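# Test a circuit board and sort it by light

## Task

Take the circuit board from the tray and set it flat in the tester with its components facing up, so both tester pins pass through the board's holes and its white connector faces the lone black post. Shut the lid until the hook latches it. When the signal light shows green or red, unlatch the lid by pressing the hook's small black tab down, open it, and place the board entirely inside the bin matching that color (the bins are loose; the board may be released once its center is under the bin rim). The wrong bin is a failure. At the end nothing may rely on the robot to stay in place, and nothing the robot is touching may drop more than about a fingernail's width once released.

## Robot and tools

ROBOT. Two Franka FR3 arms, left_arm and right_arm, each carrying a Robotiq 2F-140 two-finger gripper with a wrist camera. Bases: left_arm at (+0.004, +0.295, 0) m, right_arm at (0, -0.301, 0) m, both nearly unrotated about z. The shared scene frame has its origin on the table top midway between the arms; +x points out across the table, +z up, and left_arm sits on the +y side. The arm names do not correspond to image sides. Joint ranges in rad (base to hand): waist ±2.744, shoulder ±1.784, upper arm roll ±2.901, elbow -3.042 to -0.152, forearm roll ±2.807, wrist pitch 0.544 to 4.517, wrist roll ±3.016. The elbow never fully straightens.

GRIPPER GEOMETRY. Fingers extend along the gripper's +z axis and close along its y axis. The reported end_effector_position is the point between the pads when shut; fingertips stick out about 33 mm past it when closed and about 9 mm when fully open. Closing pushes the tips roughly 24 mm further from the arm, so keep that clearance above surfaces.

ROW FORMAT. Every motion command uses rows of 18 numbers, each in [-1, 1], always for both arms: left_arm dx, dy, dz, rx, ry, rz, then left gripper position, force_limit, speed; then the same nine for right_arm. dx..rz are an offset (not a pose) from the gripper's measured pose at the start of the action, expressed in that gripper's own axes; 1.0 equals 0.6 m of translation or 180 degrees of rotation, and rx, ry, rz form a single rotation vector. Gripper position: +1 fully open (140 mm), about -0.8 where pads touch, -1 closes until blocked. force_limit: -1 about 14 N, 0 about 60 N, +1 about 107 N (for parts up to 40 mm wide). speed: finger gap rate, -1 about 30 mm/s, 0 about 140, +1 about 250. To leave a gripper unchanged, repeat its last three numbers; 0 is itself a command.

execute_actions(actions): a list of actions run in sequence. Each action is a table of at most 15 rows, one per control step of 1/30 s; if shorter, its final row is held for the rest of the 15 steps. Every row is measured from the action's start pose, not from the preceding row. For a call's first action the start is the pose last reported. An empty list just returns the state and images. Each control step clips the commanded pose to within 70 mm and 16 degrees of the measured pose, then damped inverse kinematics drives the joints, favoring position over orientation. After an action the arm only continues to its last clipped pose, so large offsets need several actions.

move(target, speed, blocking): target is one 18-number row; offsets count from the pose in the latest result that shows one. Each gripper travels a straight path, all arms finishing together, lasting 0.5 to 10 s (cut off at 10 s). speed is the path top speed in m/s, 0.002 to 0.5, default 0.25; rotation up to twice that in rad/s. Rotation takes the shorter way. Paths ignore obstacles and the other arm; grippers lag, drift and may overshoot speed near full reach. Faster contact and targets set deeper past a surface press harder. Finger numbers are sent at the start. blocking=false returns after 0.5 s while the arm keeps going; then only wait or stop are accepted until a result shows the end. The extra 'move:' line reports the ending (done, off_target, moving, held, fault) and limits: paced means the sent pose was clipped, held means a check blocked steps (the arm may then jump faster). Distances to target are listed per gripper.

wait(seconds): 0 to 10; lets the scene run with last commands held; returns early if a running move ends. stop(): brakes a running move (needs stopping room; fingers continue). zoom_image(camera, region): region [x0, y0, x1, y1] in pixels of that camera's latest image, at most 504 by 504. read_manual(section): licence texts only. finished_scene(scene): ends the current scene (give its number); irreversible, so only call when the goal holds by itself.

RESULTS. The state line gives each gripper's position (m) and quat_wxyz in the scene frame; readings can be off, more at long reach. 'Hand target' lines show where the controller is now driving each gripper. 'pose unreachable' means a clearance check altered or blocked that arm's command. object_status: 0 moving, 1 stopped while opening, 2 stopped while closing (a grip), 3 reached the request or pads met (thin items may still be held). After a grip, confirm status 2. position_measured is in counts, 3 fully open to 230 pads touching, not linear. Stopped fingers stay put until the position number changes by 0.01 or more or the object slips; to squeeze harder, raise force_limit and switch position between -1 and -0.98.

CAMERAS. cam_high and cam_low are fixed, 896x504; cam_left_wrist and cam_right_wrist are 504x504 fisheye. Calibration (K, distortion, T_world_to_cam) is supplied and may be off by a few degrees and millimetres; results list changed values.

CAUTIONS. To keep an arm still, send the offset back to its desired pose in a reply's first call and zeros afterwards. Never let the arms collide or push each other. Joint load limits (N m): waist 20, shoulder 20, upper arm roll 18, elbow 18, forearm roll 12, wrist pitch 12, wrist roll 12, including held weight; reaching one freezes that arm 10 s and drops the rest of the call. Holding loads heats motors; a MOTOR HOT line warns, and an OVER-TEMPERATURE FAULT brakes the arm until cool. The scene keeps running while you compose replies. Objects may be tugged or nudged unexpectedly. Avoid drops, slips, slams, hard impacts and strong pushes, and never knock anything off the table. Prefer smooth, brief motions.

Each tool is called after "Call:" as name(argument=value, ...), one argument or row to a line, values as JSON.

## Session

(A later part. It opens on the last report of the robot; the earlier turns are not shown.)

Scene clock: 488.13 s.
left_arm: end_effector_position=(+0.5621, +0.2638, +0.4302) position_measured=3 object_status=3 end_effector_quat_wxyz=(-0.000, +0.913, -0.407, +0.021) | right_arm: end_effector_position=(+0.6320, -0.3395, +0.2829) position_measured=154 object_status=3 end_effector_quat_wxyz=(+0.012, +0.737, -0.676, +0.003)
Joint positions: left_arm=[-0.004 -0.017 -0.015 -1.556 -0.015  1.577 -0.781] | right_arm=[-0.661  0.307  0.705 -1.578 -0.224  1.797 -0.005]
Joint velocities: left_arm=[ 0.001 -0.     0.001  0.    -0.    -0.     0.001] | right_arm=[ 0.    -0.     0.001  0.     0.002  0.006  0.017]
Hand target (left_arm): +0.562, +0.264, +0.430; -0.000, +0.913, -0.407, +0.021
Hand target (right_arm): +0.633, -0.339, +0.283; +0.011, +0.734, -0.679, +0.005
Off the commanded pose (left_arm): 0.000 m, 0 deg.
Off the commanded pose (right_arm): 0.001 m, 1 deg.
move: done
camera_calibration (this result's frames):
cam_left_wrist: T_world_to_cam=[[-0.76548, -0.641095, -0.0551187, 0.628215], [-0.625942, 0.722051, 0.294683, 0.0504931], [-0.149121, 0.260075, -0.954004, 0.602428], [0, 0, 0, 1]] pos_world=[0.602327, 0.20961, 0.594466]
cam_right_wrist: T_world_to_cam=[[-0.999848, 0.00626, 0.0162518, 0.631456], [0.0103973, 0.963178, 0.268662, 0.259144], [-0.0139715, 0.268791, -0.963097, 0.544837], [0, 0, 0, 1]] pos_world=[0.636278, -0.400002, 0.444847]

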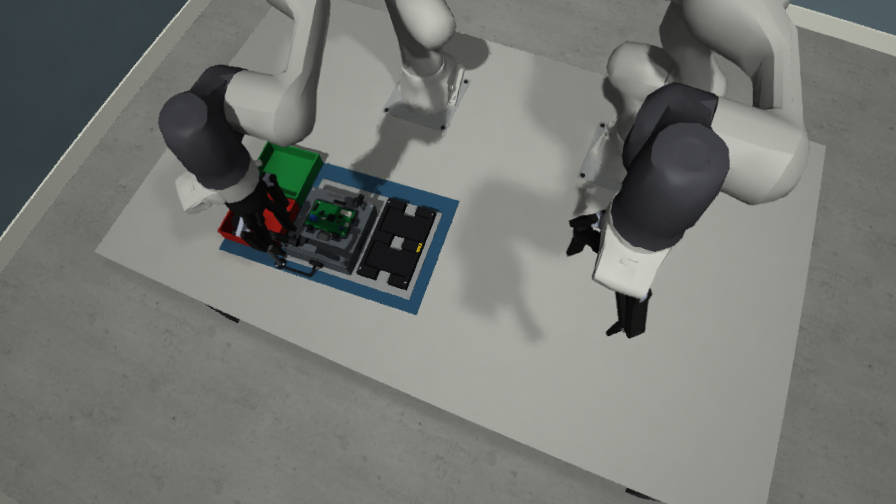

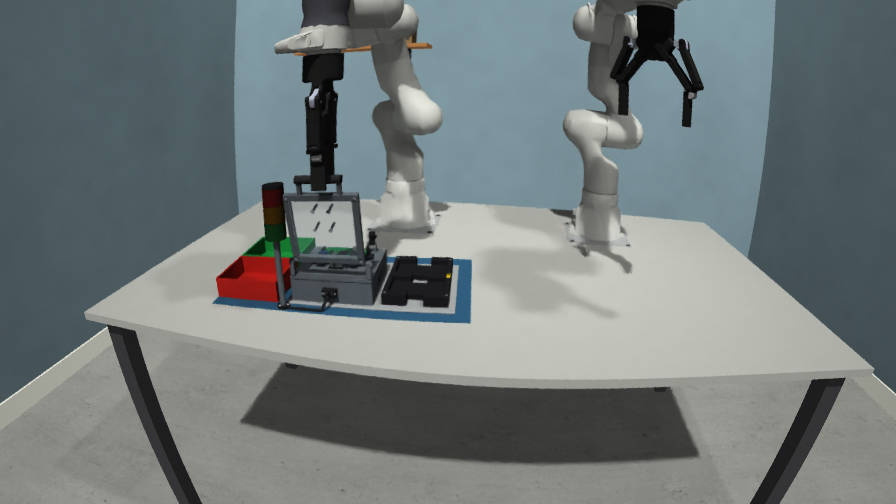

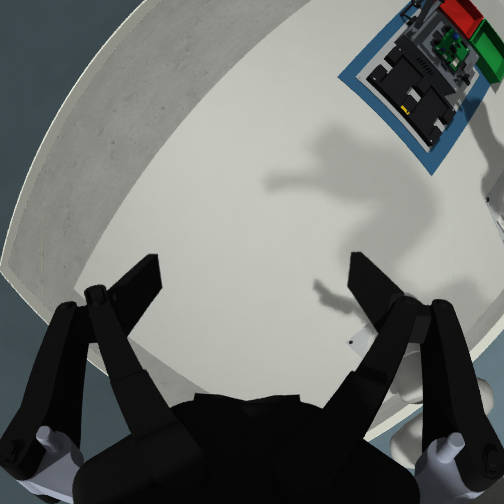

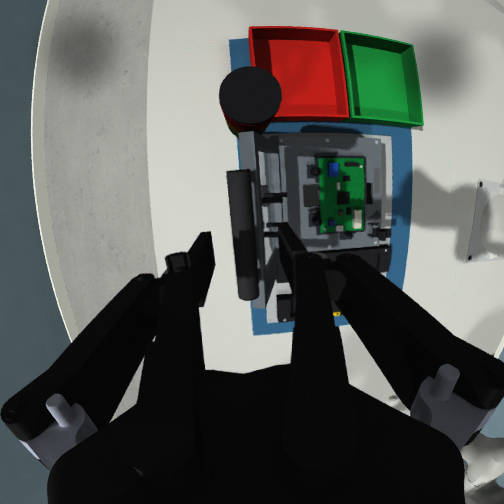

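Call:
move(
  target=[0,0,0,0,0,0,1,0,0, 0.012,0.0,0.006,0,0,0.002,-0.2,0,0],
  speed=0.03,
)

Call:
execute_actions(
  actions=[
    [[0,0,0,0,0,0,1,0,0, 0,0,0,0,0,0,-1,-0.6,-0.6]],
    [[0,0,0,0,0,0,1,0,0, 0,0,0,0,0,0,-1,-0.6,-0.6]],
  ],
)

Call:
zoom_image(
  camera="cam_low",
  region=[250,120,400,240],
)

Scene clock: 506.60 s.
left_arm: end_effector_position=(+0.5621, +0.2638, +0.4302) position_measured=3 object_status=3 end_effector_quat_wxyz=(-0.000, +0.913, -0.407, +0.021) | right_arm: end_effector_position=(+0.6316, -0.3450, +0.2804) position_measured=154 object_status=3 end_effector_quat_wxyz=(+0.012, +0.734, -0.679, +0.002)
Joint positions: left_arm=[-0.004 -0.017 -0.015 -1.556 -0.015  1.577 -0.781] | right_arm=[-0.669  0.31   0.703 -1.581 -0.225  1.8   -0.003]
Joint velocities: left_arm=[ 0.     0.    -0.     0.    -0.002  0.    -0.002] | right_arm=[-0.001  0.     0.    -0.002 -0.002  0.001 -0.005]
Hand target (left_arm): +0.562, +0.264, +0.430; -0.000, +0.913, -0.407, +0.021
Hand target (right_arm): +0.632, -0.347, +0.279; +0.012, +0.735, -0.678, +0.003
Off the commanded pose (left_arm): 0.000 m, 0 deg.
Off the commanded pose (right_arm): 0.002 m, 0 deg.
move: done
camera_calibration (this result's frames):
cam_left_wrist: T_world_to_cam=[[-0.765479, -0.641095, -0.0551189, 0.628215], [-0.625943, 0.722051, 0.294683, 0.0504934], [-0.149121, 0.260075, -0.954004, 0.602428], [0, 0, 0, 1]] pos_world=[0.602327, 0.209611, 0.594466]
cam_right_wrist: T_world_to_cam=[[-0.999699, 0.0165972, 0.0180463, 0.634127], [0.0208487, 0.962782, 0.269474, 0.258156], [-0.0129022, 0.26977, -0.962838, 0.543525], [0, 0, 0, 1]] pos_world=[0.635566, -0.405699, 0.442317]

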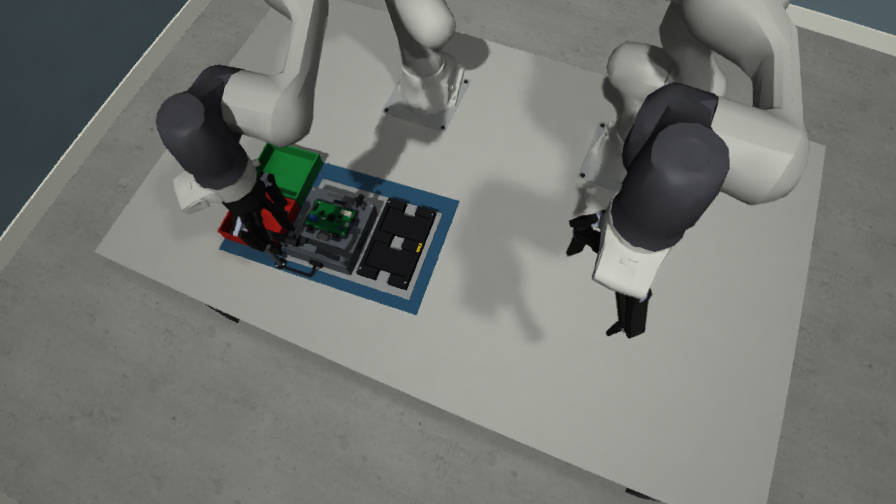

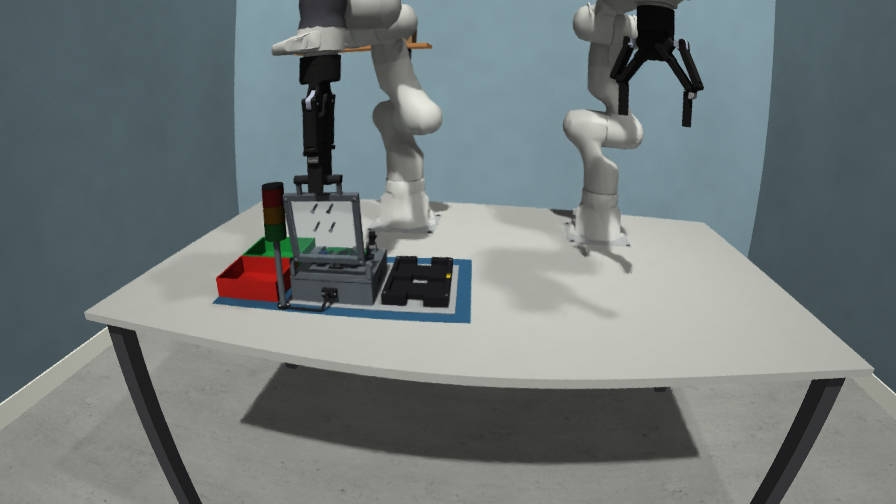

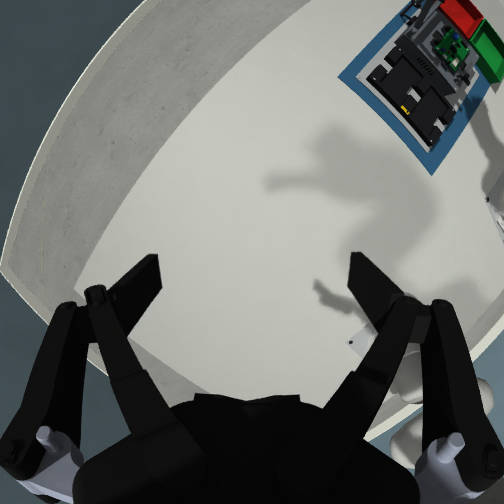

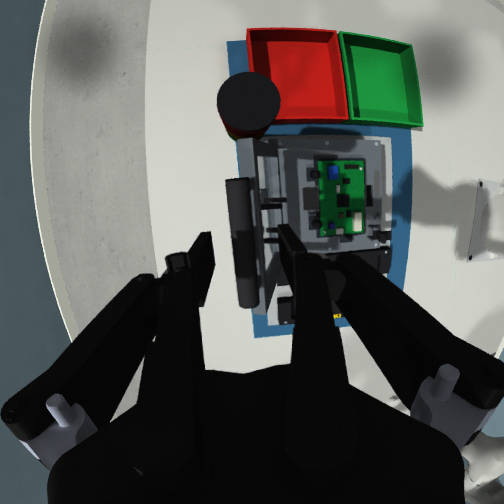

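Scene clock: 507.60 s.
left_arm: end_effector_position=(+0.5621, +0.2638, +0.4302) position_measured=3 object_status=3 end_effector_quat_wxyz=(-0.000, +0.913, -0.407, +0.021) | right_arm: end_effector_position=(+0.6321, -0.3450, +0.2808) position_measured=208 object_status=2 end_effector_quat_wxyz=(+0.012, +0.733, -0.680, +0.002)
Joint positions: left_arm=[-0.004 -0.017 -0.015 -1.556 -0.015  1.577 -0.781] | right_arm=[-0.669  0.31   0.703 -1.581 -0.224  1.801 -0.002]
Joint velocities: left_arm=[-0.    -0.001 -0.     0.     0.002 -0.    -0.   ] | right_arm=[ 0.     0.     0.001 -0.001  0.001  0.     0.   ]
Hand target (left_arm): +0.562, +0.264, +0.430; -0.000, +0.913, -0.407, +0.021
Hand target (right_arm): +0.632, -0.345, +0.281; +0.012, +0.734, -0.680, +0.002
Off the commanded pose (left_arm): 0.000 m, 0 deg.
Off the commanded pose (right_arm): 0.000 m, 0 deg.
camera_calibration (this result's frames):
cam_left_wrist: T_world_to_cam=[[-0.765479, -0.641095, -0.0551187, 0.628215], [-0.625943, 0.722051, 0.294683, 0.0504933], [-0.149121, 0.260075, -0.954004, 0.602428], [0, 0, 0, 1]] pos_world=[0.602327, 0.20961, 0.594466]
cam_right_wrist: T_world_to_cam=[[-0.999698, 0.0182027, 0.0164806, 0.635591], [0.0219734, 0.962735, 0.269551, 0.257295], [-0.0109599, 0.269832, -0.962845, 0.542656], [0, 0, 0, 1]] pos_world=[0.635693, -0.405702, 0.442665]

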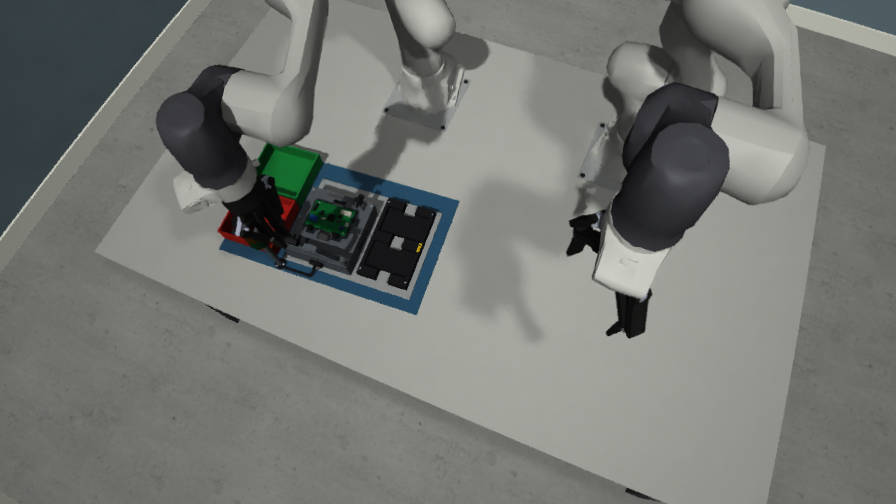

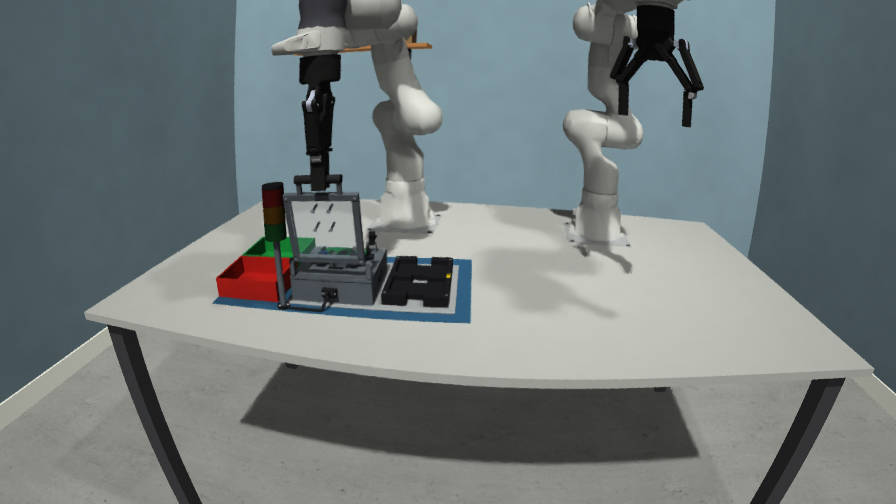

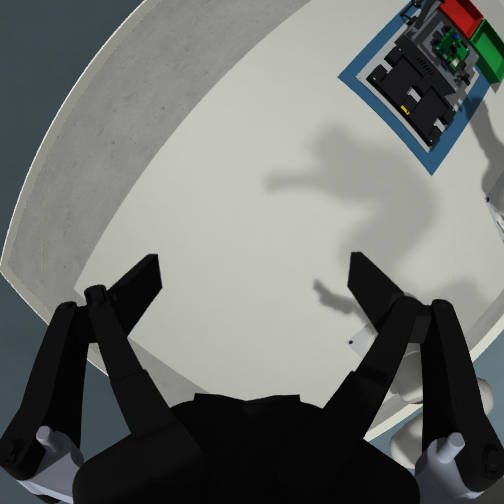

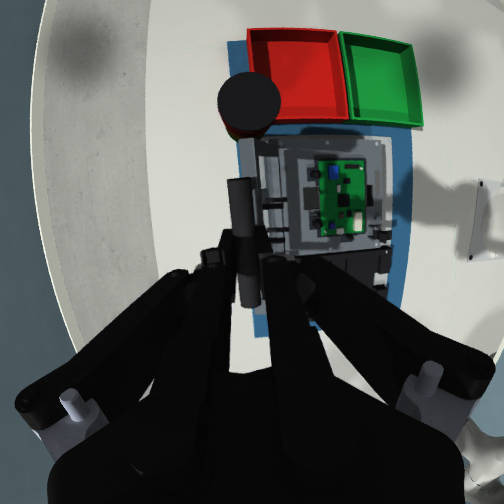

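Region (250, 120, 400, 240) of cam_low's 896x504 image, scaled by 3.360, with more detail than that image has; it fills the top 403 rows of this view, and the rest is white.

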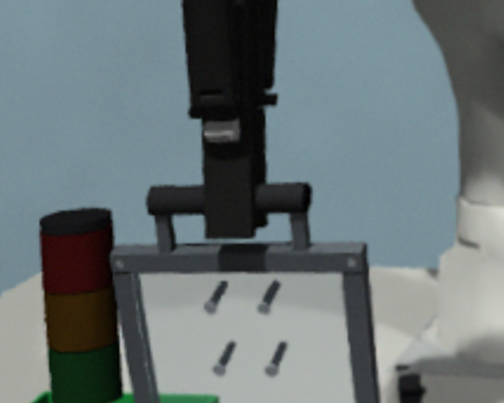

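Call:
move(
  target=[0,0,0,0,0,0,1,0,0, 0,0.080,-0.011,0,0,0,-1,-0.6,-0.6],
  speed=0.05,
)

Call:
move(
  target=[0,0,0,0,0,0,1,0,0, 0,0.102,0.018,0,0,0,-1,-0.6,-0.6],
  speed=0.05,
)

Scene clock: 526.47 s.
left_arm: end_effector_position=(+0.5621, +0.2638, +0.4302) position_measured=3 object_status=3 end_effector_quat_wxyz=(-0.000, +0.913, -0.407, +0.021) | right_arm: end_effector_position=(+0.5893, -0.3477, +0.2884) position_measured=208 object_status=2 end_effector_quat_wxyz=(+0.006, +0.730, -0.684, +0.006)
Joint positions: left_arm=[-0.004 -0.017 -0.015 -1.556 -0.015  1.577 -0.781] | right_arm=[-0.76   0.121  0.719 -1.775 -0.101  1.866 -0.072]
Joint velocities: left_arm=[-0.001 -0.001 -0.001 -0.001  0.     0.    -0.   ] | right_arm=[-0.008 -0.005 -0.001 -0.01   0.016  0.008 -0.027]
Hand target (left_arm): +0.562, +0.264, +0.430; -0.000, +0.913, -0.407, +0.021
Hand target (right_arm): +0.584, -0.349, +0.288; +0.011, +0.733, -0.681, +0.001
Off the commanded pose (left_arm): 0.000 m, 0 deg.
Off the commanded pose (right_arm): 0.005 m, 1 deg.
move: off_target (right_arm)
camera_calibration (this result's frames):
cam_left_wrist: T_world_to_cam=[[-0.765479, -0.641095, -0.0551187, 0.628215], [-0.625943, 0.722051, 0.294683, 0.0504933], [-0.149121, 0.260075, -0.954004, 0.602428], [0, 0, 0, 1]] pos_world=[0.602327, 0.20961, 0.594466]
cam_right_wrist: T_world_to_cam=[[-0.999597, 0.0282287, 0.0028607, 0.600145], [0.0279402, 0.961774, 0.272414, 0.254102], [0.00493857, 0.272385, -0.962176, 0.541577], [0, 0, 0, 1]] pos_world=[0.590129, -0.408847, 0.450155]

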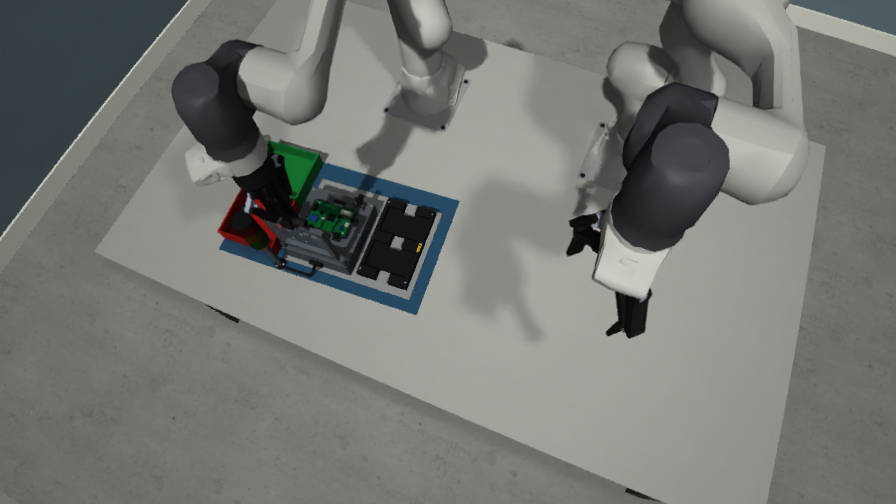

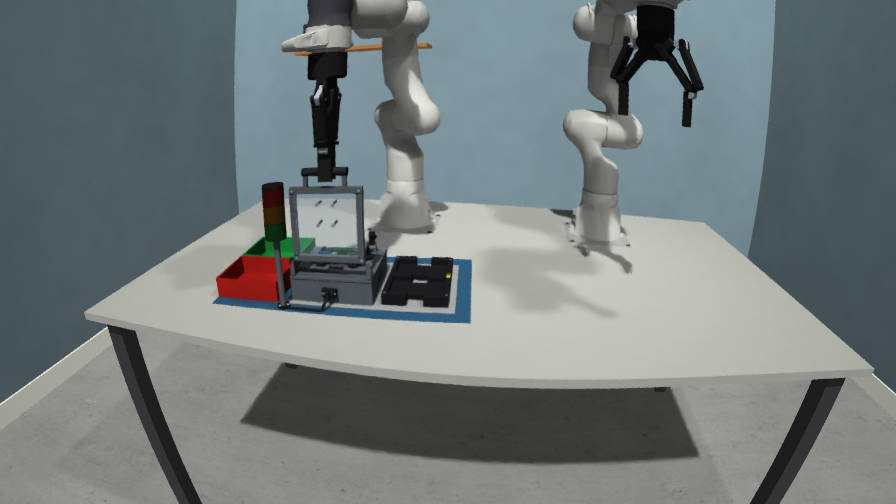

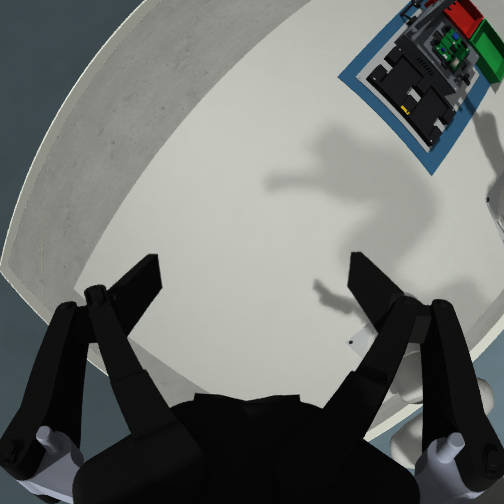

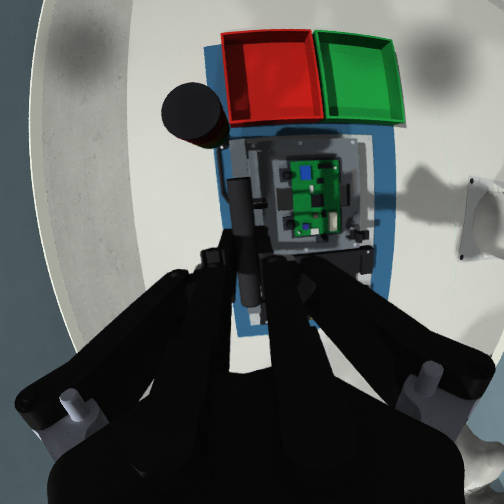

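Scene clock: 528.00 s.
left_arm: end_effector_position=(+0.5621, +0.2638, +0.4302) position_measured=3 object_status=3 end_effector_quat_wxyz=(-0.000, +0.913, -0.407, +0.021) | right_arm: end_effector_position=(+0.5369, -0.3505, +0.2852) position_measured=208 object_status=2 end_effector_quat_wxyz=(-0.002, +0.727, -0.686, +0.018)
Joint positions: left_arm=[-0.004 -0.017 -0.015 -1.556 -0.015  1.577 -0.781] | right_arm=[-0.804 -0.123  0.683 -2.015  0.064  1.951 -0.196]
Joint velocities: left_arm=[-0.001  0.    -0.001 -0.    -0.    -0.001  0.001] | right_arm=[ 0.    -0.006 -0.008 -0.006  0.015  0.007 -0.031]
Hand target (left_arm): +0.562, +0.264, +0.430; -0.000, +0.913, -0.407, +0.021
Hand target (right_arm): +0.528, -0.351, +0.278; +0.004, +0.729, -0.684, +0.006
Off the commanded pose (left_arm): 0.000 m, 0 deg.
Off the commanded pose (right_arm): 0.012 m, 2 deg.
move: off_target (right_arm)
camera_calibration (this result's frames):
cam_left_wrist: T_world_to_cam=[[-0.765479, -0.641095, -0.0551187, 0.628215], [-0.625943, 0.722051, 0.294683, 0.0504933], [-0.149121, 0.260075, -0.954004, 0.602428], [0, 0, 0, 1]] pos_world=[0.602327, 0.20961, 0.594466]
cam_right_wrist: T_world_to_cam=[[-0.999085, 0.0341631, -0.0257255, 0.557809], [0.0259614, 0.96252, 0.269967, 0.26114], [0.0339842, 0.269052, -0.962526, 0.522892], [0, 0, 0, 1]] pos_world=[0.532749, -0.411094, 0.447148]

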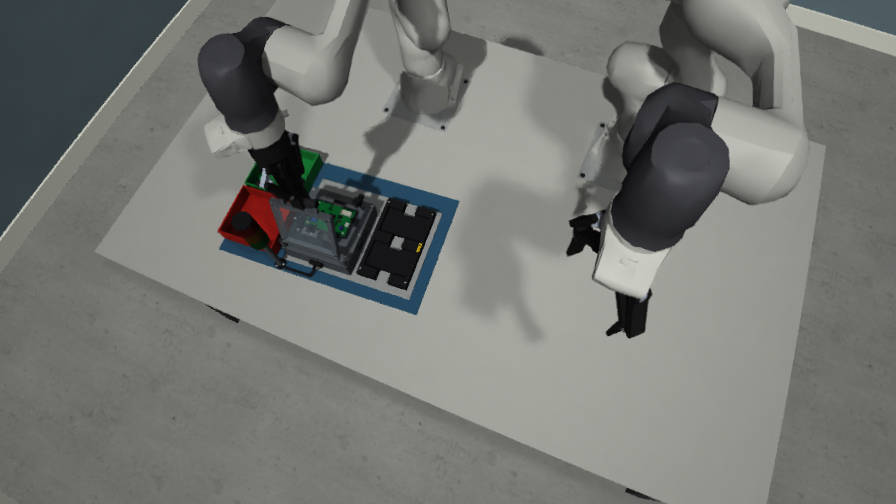

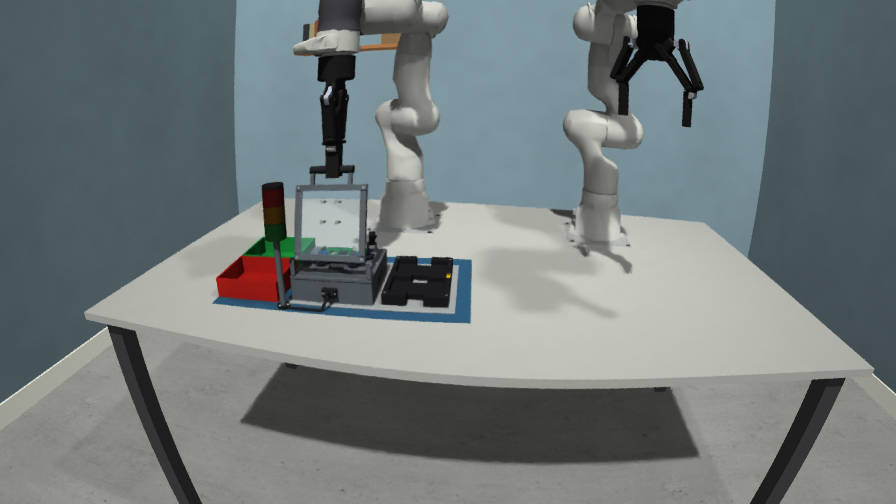

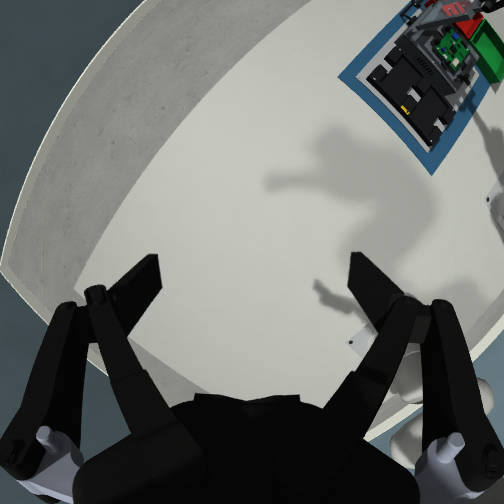

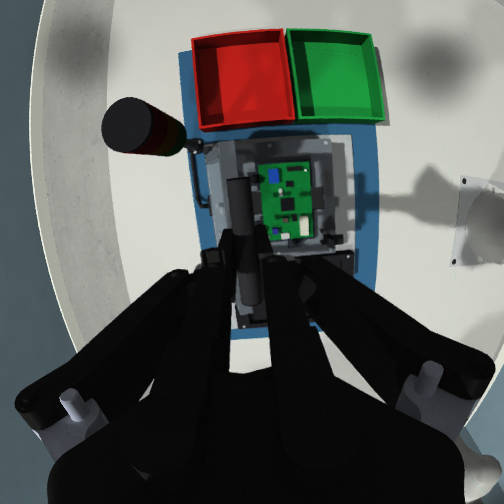

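Call:
move(
  target=[0,0,0,0,0,0,1,0,0, 0,0.093,0.050,-0.012,0,0,-1,-0.6,-0.6],
  speed=0.05,
)

Scene clock: 535.63 s.
left_arm: end_effector_position=(+0.5621, +0.2638, +0.4302) position_measured=3 object_status=3 end_effector_quat_wxyz=(-0.000, +0.913, -0.407, +0.021) | right_arm: end_effector_position=(+0.4902, -0.3526, +0.2648) position_measured=209 object_status=2 end_effector_quat_wxyz=(+0.005, +0.727, -0.686, +0.018)
Joint positions: left_arm=[-0.004 -0.017 -0.015 -1.556 -0.015  1.577 -0.781] | right_arm=[-0.788 -0.273  0.64  -2.196  0.147  1.995 -0.274]
Joint velocities: left_arm=[-0.001 -0.002 -0.001  0.     0.002 -0.001 -0.001] | right_arm=[ 0.    -0.004 -0.003 -0.003  0.006  0.004 -0.017]
Hand target (left_arm): +0.562, +0.264, +0.430; -0.000, +0.913, -0.407, +0.021
Hand target (right_arm): +0.482, -0.353, +0.254; +0.010, +0.728, -0.686, +0.004
Off the commanded pose (left_arm): 0.000 m, 0 deg.
Off the commanded pose (right_arm): 0.014 m, 2 deg.
move: off_target (right_arm)
camera_calibration (this result's frames):
cam_left_wrist: T_world_to_cam=[[-0.765479, -0.641095, -0.0551188, 0.628215], [-0.625943, 0.722051, 0.294683, 0.0504932], [-0.149121, 0.260075, -0.954004, 0.602428], [0, 0, 0, 1]] pos_world=[0.602327, 0.209611, 0.594466]
cam_right_wrist: T_world_to_cam=[[-0.999267, 0.0348247, -0.0158848, 0.508356], [0.0294956, 0.965079, 0.260292, 0.271586], [0.0243947, 0.259633, -0.965399, 0.507546], [0, 0, 0, 1]] pos_world=[0.487592, -0.411582, 0.427368]

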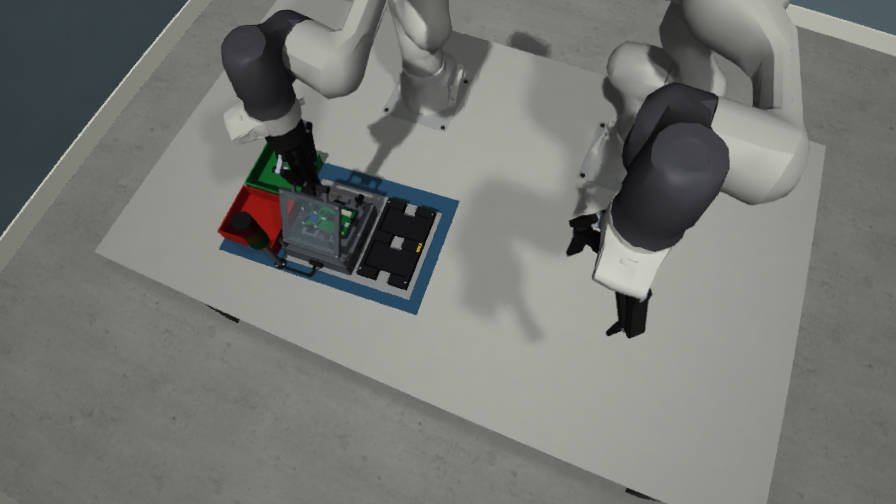

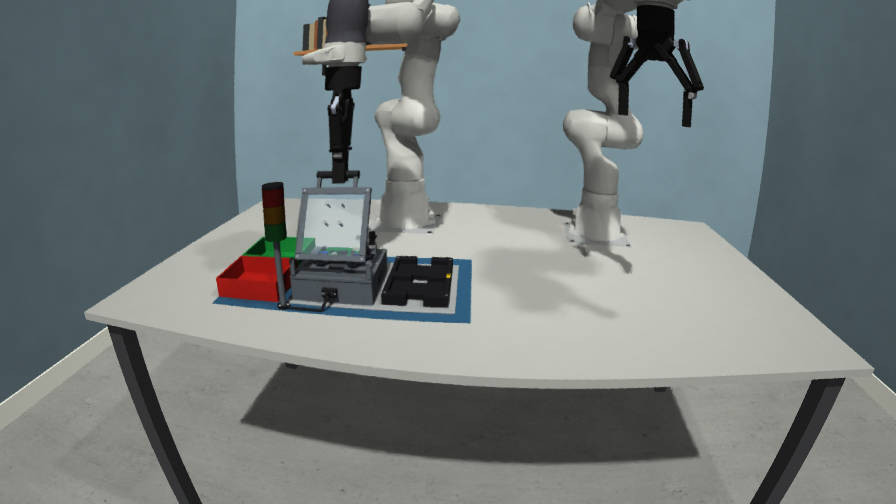

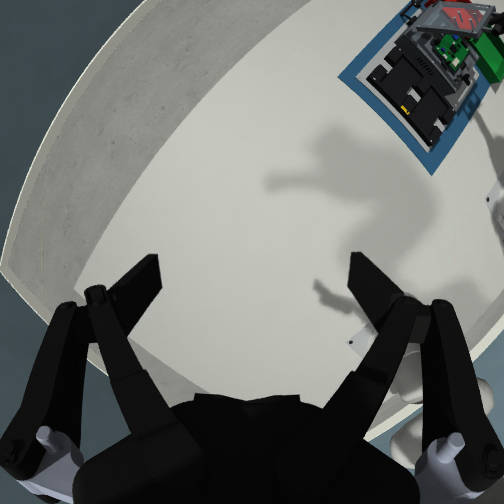

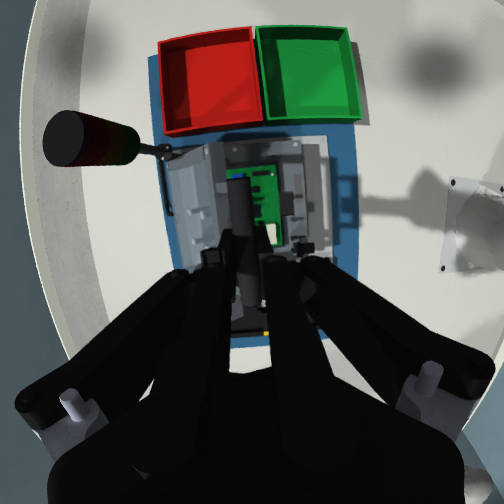

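Call:
move(
  target=[0,0,0,0,0,0,1,0,0, 0,0.072,0.072,-0.01,0,0,-1,-0.6,-0.6],
  speed=0.05,
)

Scene clock: 543.20 s.
left_arm: end_effector_position=(+0.5621, +0.2638, +0.4302) position_measured=3 object_status=3 end_effector_quat_wxyz=(-0.000, +0.913, -0.407, +0.021) | right_arm: end_effector_position=(+0.4462, -0.3544, +0.2256) position_measured=209 object_status=2 end_effector_quat_wxyz=(+0.018, +0.727, -0.686, +0.006)
Joint positions: left_arm=[-0.004 -0.017 -0.015 -1.556 -0.015  1.577 -0.781] | right_arm=[-0.769 -0.356  0.62  -2.361  0.188  2.05  -0.319]
Joint velocities: left_arm=[-0.    -0.002  0.     0.001 -0.    -0.    -0.002] | right_arm=[ 0.    -0.004  0.001 -0.003  0.005  0.004 -0.01 ]
Hand target (left_arm): +0.562, +0.264, +0.430; -0.000, +0.913, -0.407, +0.021
Hand target (right_arm): +0.448, -0.355, +0.221; +0.015, +0.728, -0.686, +0.006
Off the commanded pose (left_arm): 0.000 m, 0 deg.
Off the commanded pose (right_arm): 0.005 m, 0 deg.
move: off_target (right_arm)
camera_calibration (this result's frames):
cam_left_wrist: T_world_to_cam=[[-0.765479, -0.641095, -0.0551188, 0.628215], [-0.625943, 0.722051, 0.294683, 0.0504933], [-0.149121, 0.260075, -0.954004, 0.602428], [0, 0, 0, 1]] pos_world=[0.602327, 0.20961, 0.594466]
cam_right_wrist: T_world_to_cam=[[-0.999213, 0.0347491, 0.0191476, 0.455904], [0.0384832, 0.966265, 0.254659, 0.282534], [-0.00965246, 0.255196, -0.966841, 0.48519], [0, 0, 0, 1]] pos_world=[0.449356, -0.412663, 0.388423]

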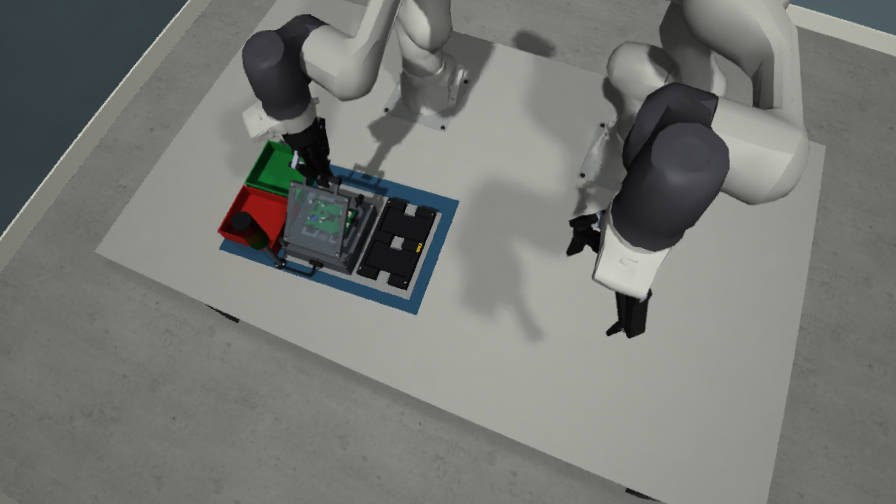

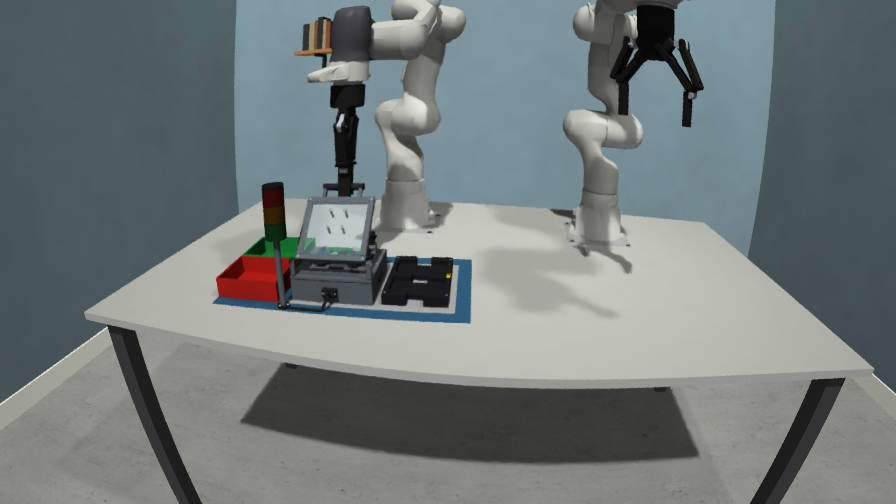

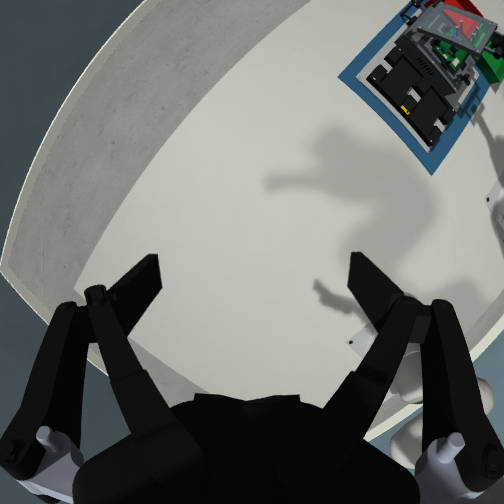

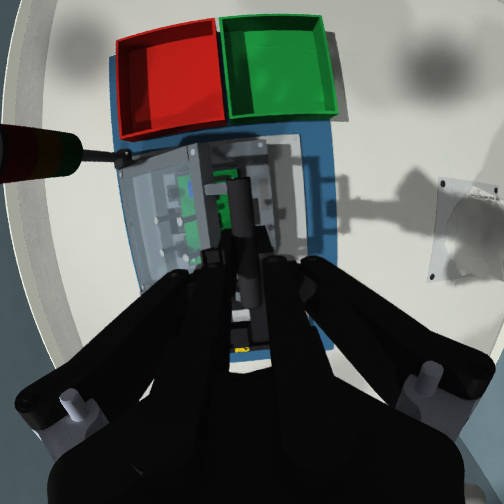

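Call:
move(
  target=[0,0,0,0,0,0,1,0,0, 0,0.051,0.093,0,0,0,-1,-0.6,-0.6],
  speed=0.045,
)

Call:
zoom_image(
  camera="cam_high",
  region=[260,140,400,280],
)

Scene clock: 551.53 s.
left_arm: end_effector_position=(+0.5621, +0.2638, +0.4302) position_measured=3 object_status=3 end_effector_quat_wxyz=(-0.000, +0.913, -0.407, +0.021) | right_arm: end_effector_position=(+0.4144, -0.3555, +0.1728) position_measured=209 object_status=2 end_effector_quat_wxyz=(+0.019, +0.728, -0.685, +0.005)
Joint positions: left_arm=[-0.004 -0.017 -0.015 -1.556 -0.015  1.577 -0.781] | right_arm=[-0.75  -0.392  0.619 -2.535  0.228  2.185 -0.356]
Joint velocities: left_arm=[ 0.001  0.     0.001 -0.001 -0.001 -0.     0.001] | right_arm=[-0.001  0.001 -0.001 -0.004  0.002  0.003 -0.004]
Hand target (left_arm): +0.562, +0.264, +0.430; -0.000, +0.913, -0.407, +0.021
Hand target (right_arm): +0.415, -0.356, +0.170; +0.018, +0.728, -0.685, +0.006
Off the commanded pose (left_arm): 0.000 m, 0 deg.
Off the commanded pose (right_arm): 0.004 m, 0 deg.
move: off_target (right_arm)
camera_calibration (this result's frames):
cam_left_wrist: T_world_to_cam=[[-0.765479, -0.641095, -0.0551187, 0.628215], [-0.625943, 0.722051, 0.294683, 0.0504934], [-0.149121, 0.260075, -0.954004, 0.602429], [0, 0, 0, 1]] pos_world=[0.602327, 0.20961, 0.594466]
cam_right_wrist: T_world_to_cam=[[-0.999229, 0.0327341, 0.021673, 0.424047], [0.0371848, 0.966206, 0.255074, 0.298776], [-0.0125909, 0.255683, -0.966679, 0.435434], [0, 0, 0, 1]] pos_world=[0.418092, -0.413894, 0.335524]

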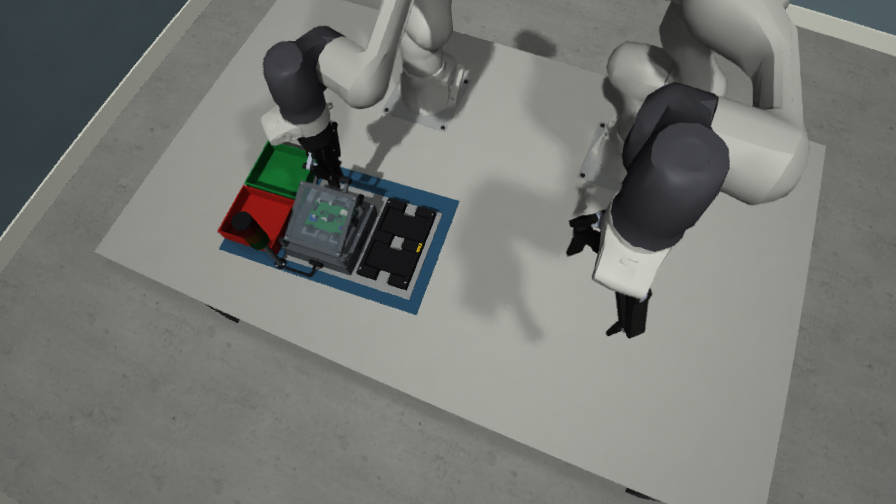

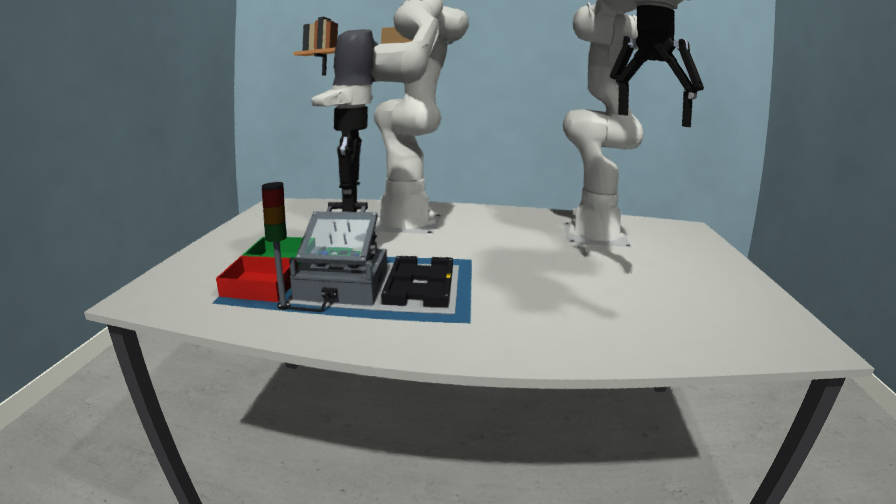

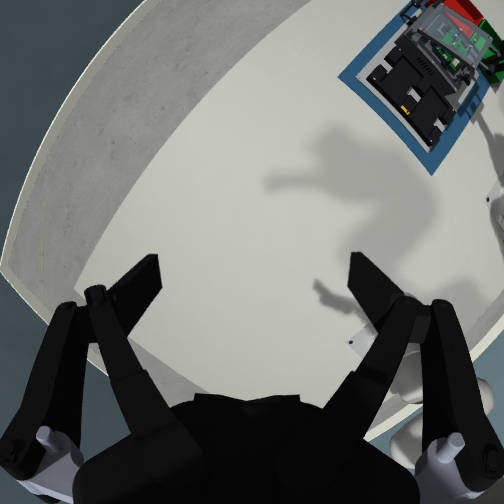

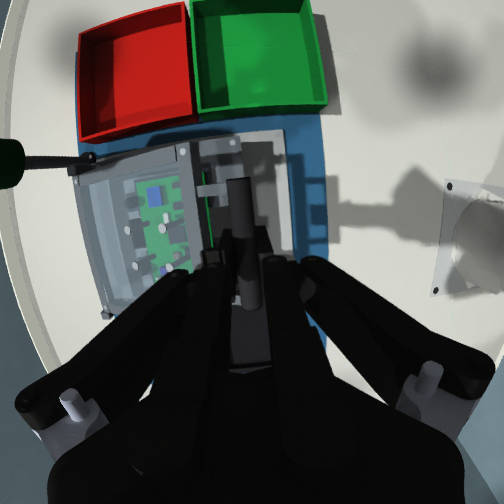

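Region (260, 140, 400, 280) of cam_high's 896x504 image, scaled by 3.600, with more detail than that image has.

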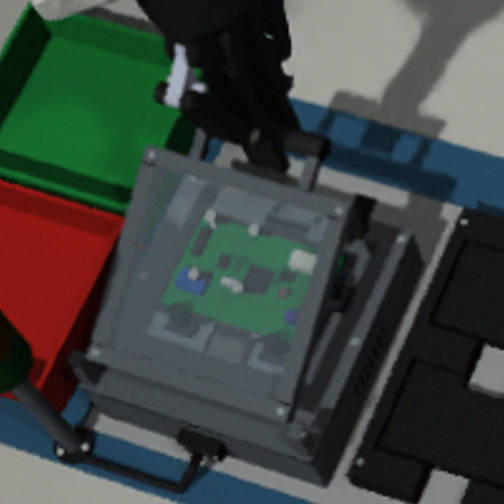

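Call:
move(
  target=[0,0,0,0,0,0,1,0,0, 0,0.016,0.091,0,0,0,-1,-0.6,-0.6],
  speed=0.04,
)

Call:
zoom_image(
  camera="cam_high",
  region=[260,140,400,280],
)

Scene clock: 557.10 s.
left_arm: end_effector_position=(+0.5621, +0.2638, +0.4302) position_measured=3 object_status=3 end_effector_quat_wxyz=(-0.000, +0.913, -0.407, +0.021) | right_arm: end_effector_position=(+0.4010, -0.3560, +0.1194) position_measured=209 object_status=2 end_effector_quat_wxyz=(+0.021, +0.730, -0.683, +0.001)
Joint positions: left_arm=[-0.004 -0.017 -0.015 -1.556 -0.015  1.577 -0.781] | right_arm=[-0.766 -0.324  0.659 -2.632  0.224  2.337 -0.352]
Joint velocities: left_arm=[-0.     0.001 -0.001 -0.     0.001 -0.     0.001] | right_arm=[-0.004  0.002  0.007 -0.003 -0.     0.008  0.003]
Hand target (left_arm): +0.562, +0.264, +0.430; -0.000, +0.913, -0.407, +0.021
Hand target (right_arm): +0.404, -0.357, +0.118; +0.019, +0.729, -0.684, +0.005
Off the commanded pose (left_arm): 0.000 m, 0 deg.
Off the commanded pose (right_arm): 0.004 m, 1 deg.
move: off_target (right_arm)
camera_calibration (this result's frames):
cam_left_wrist: T_world_to_cam=[[-0.765479, -0.641095, -0.0551188, 0.628215], [-0.625943, 0.722051, 0.294683, 0.0504934], [-0.149121, 0.260075, -0.954004, 0.602428], [0, 0, 0, 1]] pos_world=[0.602327, 0.20961, 0.594466]
cam_right_wrist: T_world_to_cam=[[-0.999182, 0.0270808, 0.0300247, 0.408822], [0.0339076, 0.965717, 0.257373, 0.314221], [-0.0220255, 0.258181, -0.965846, 0.388339], [0, 0, 0, 1]] pos_world=[0.406387, -0.414782, 0.281928]

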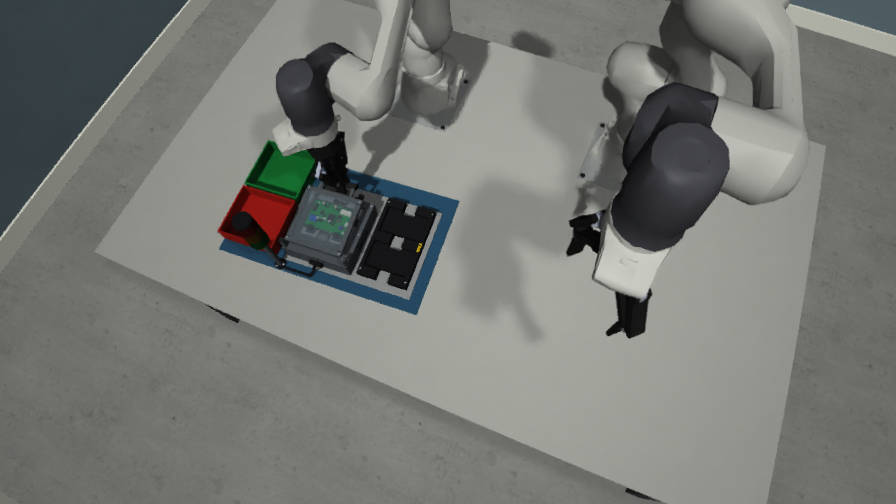

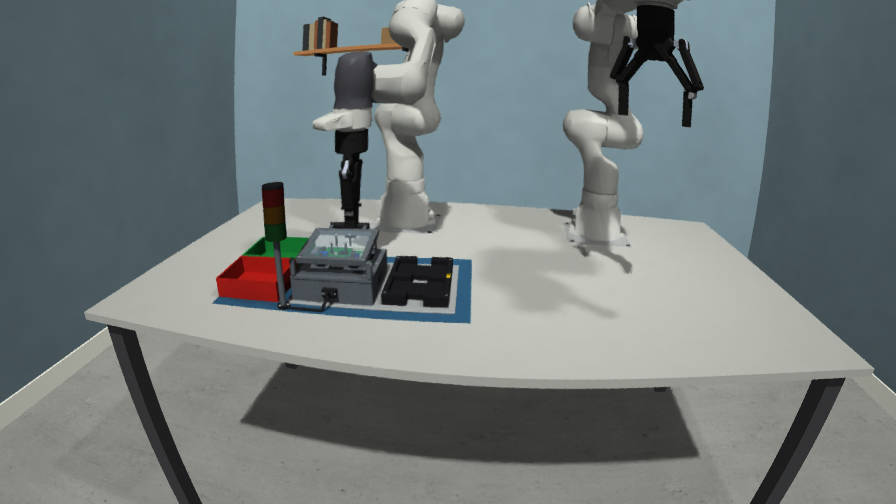

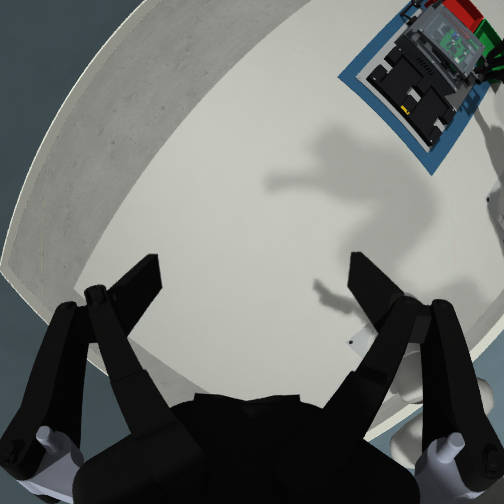

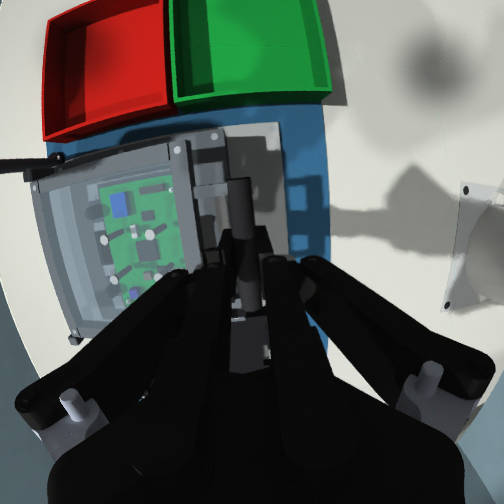

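Region (260, 140, 400, 280) of cam_high's 896x504 image, scaled by 3.600, with more detail than that image has.

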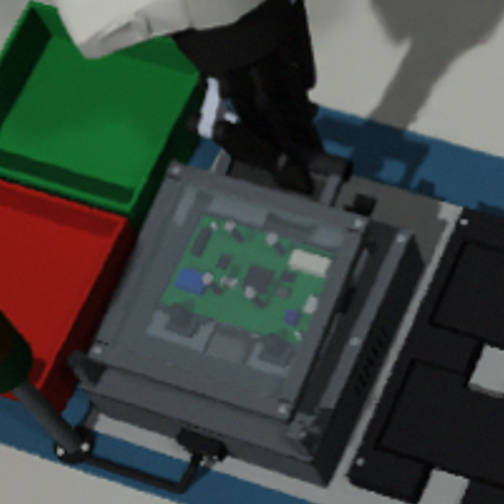

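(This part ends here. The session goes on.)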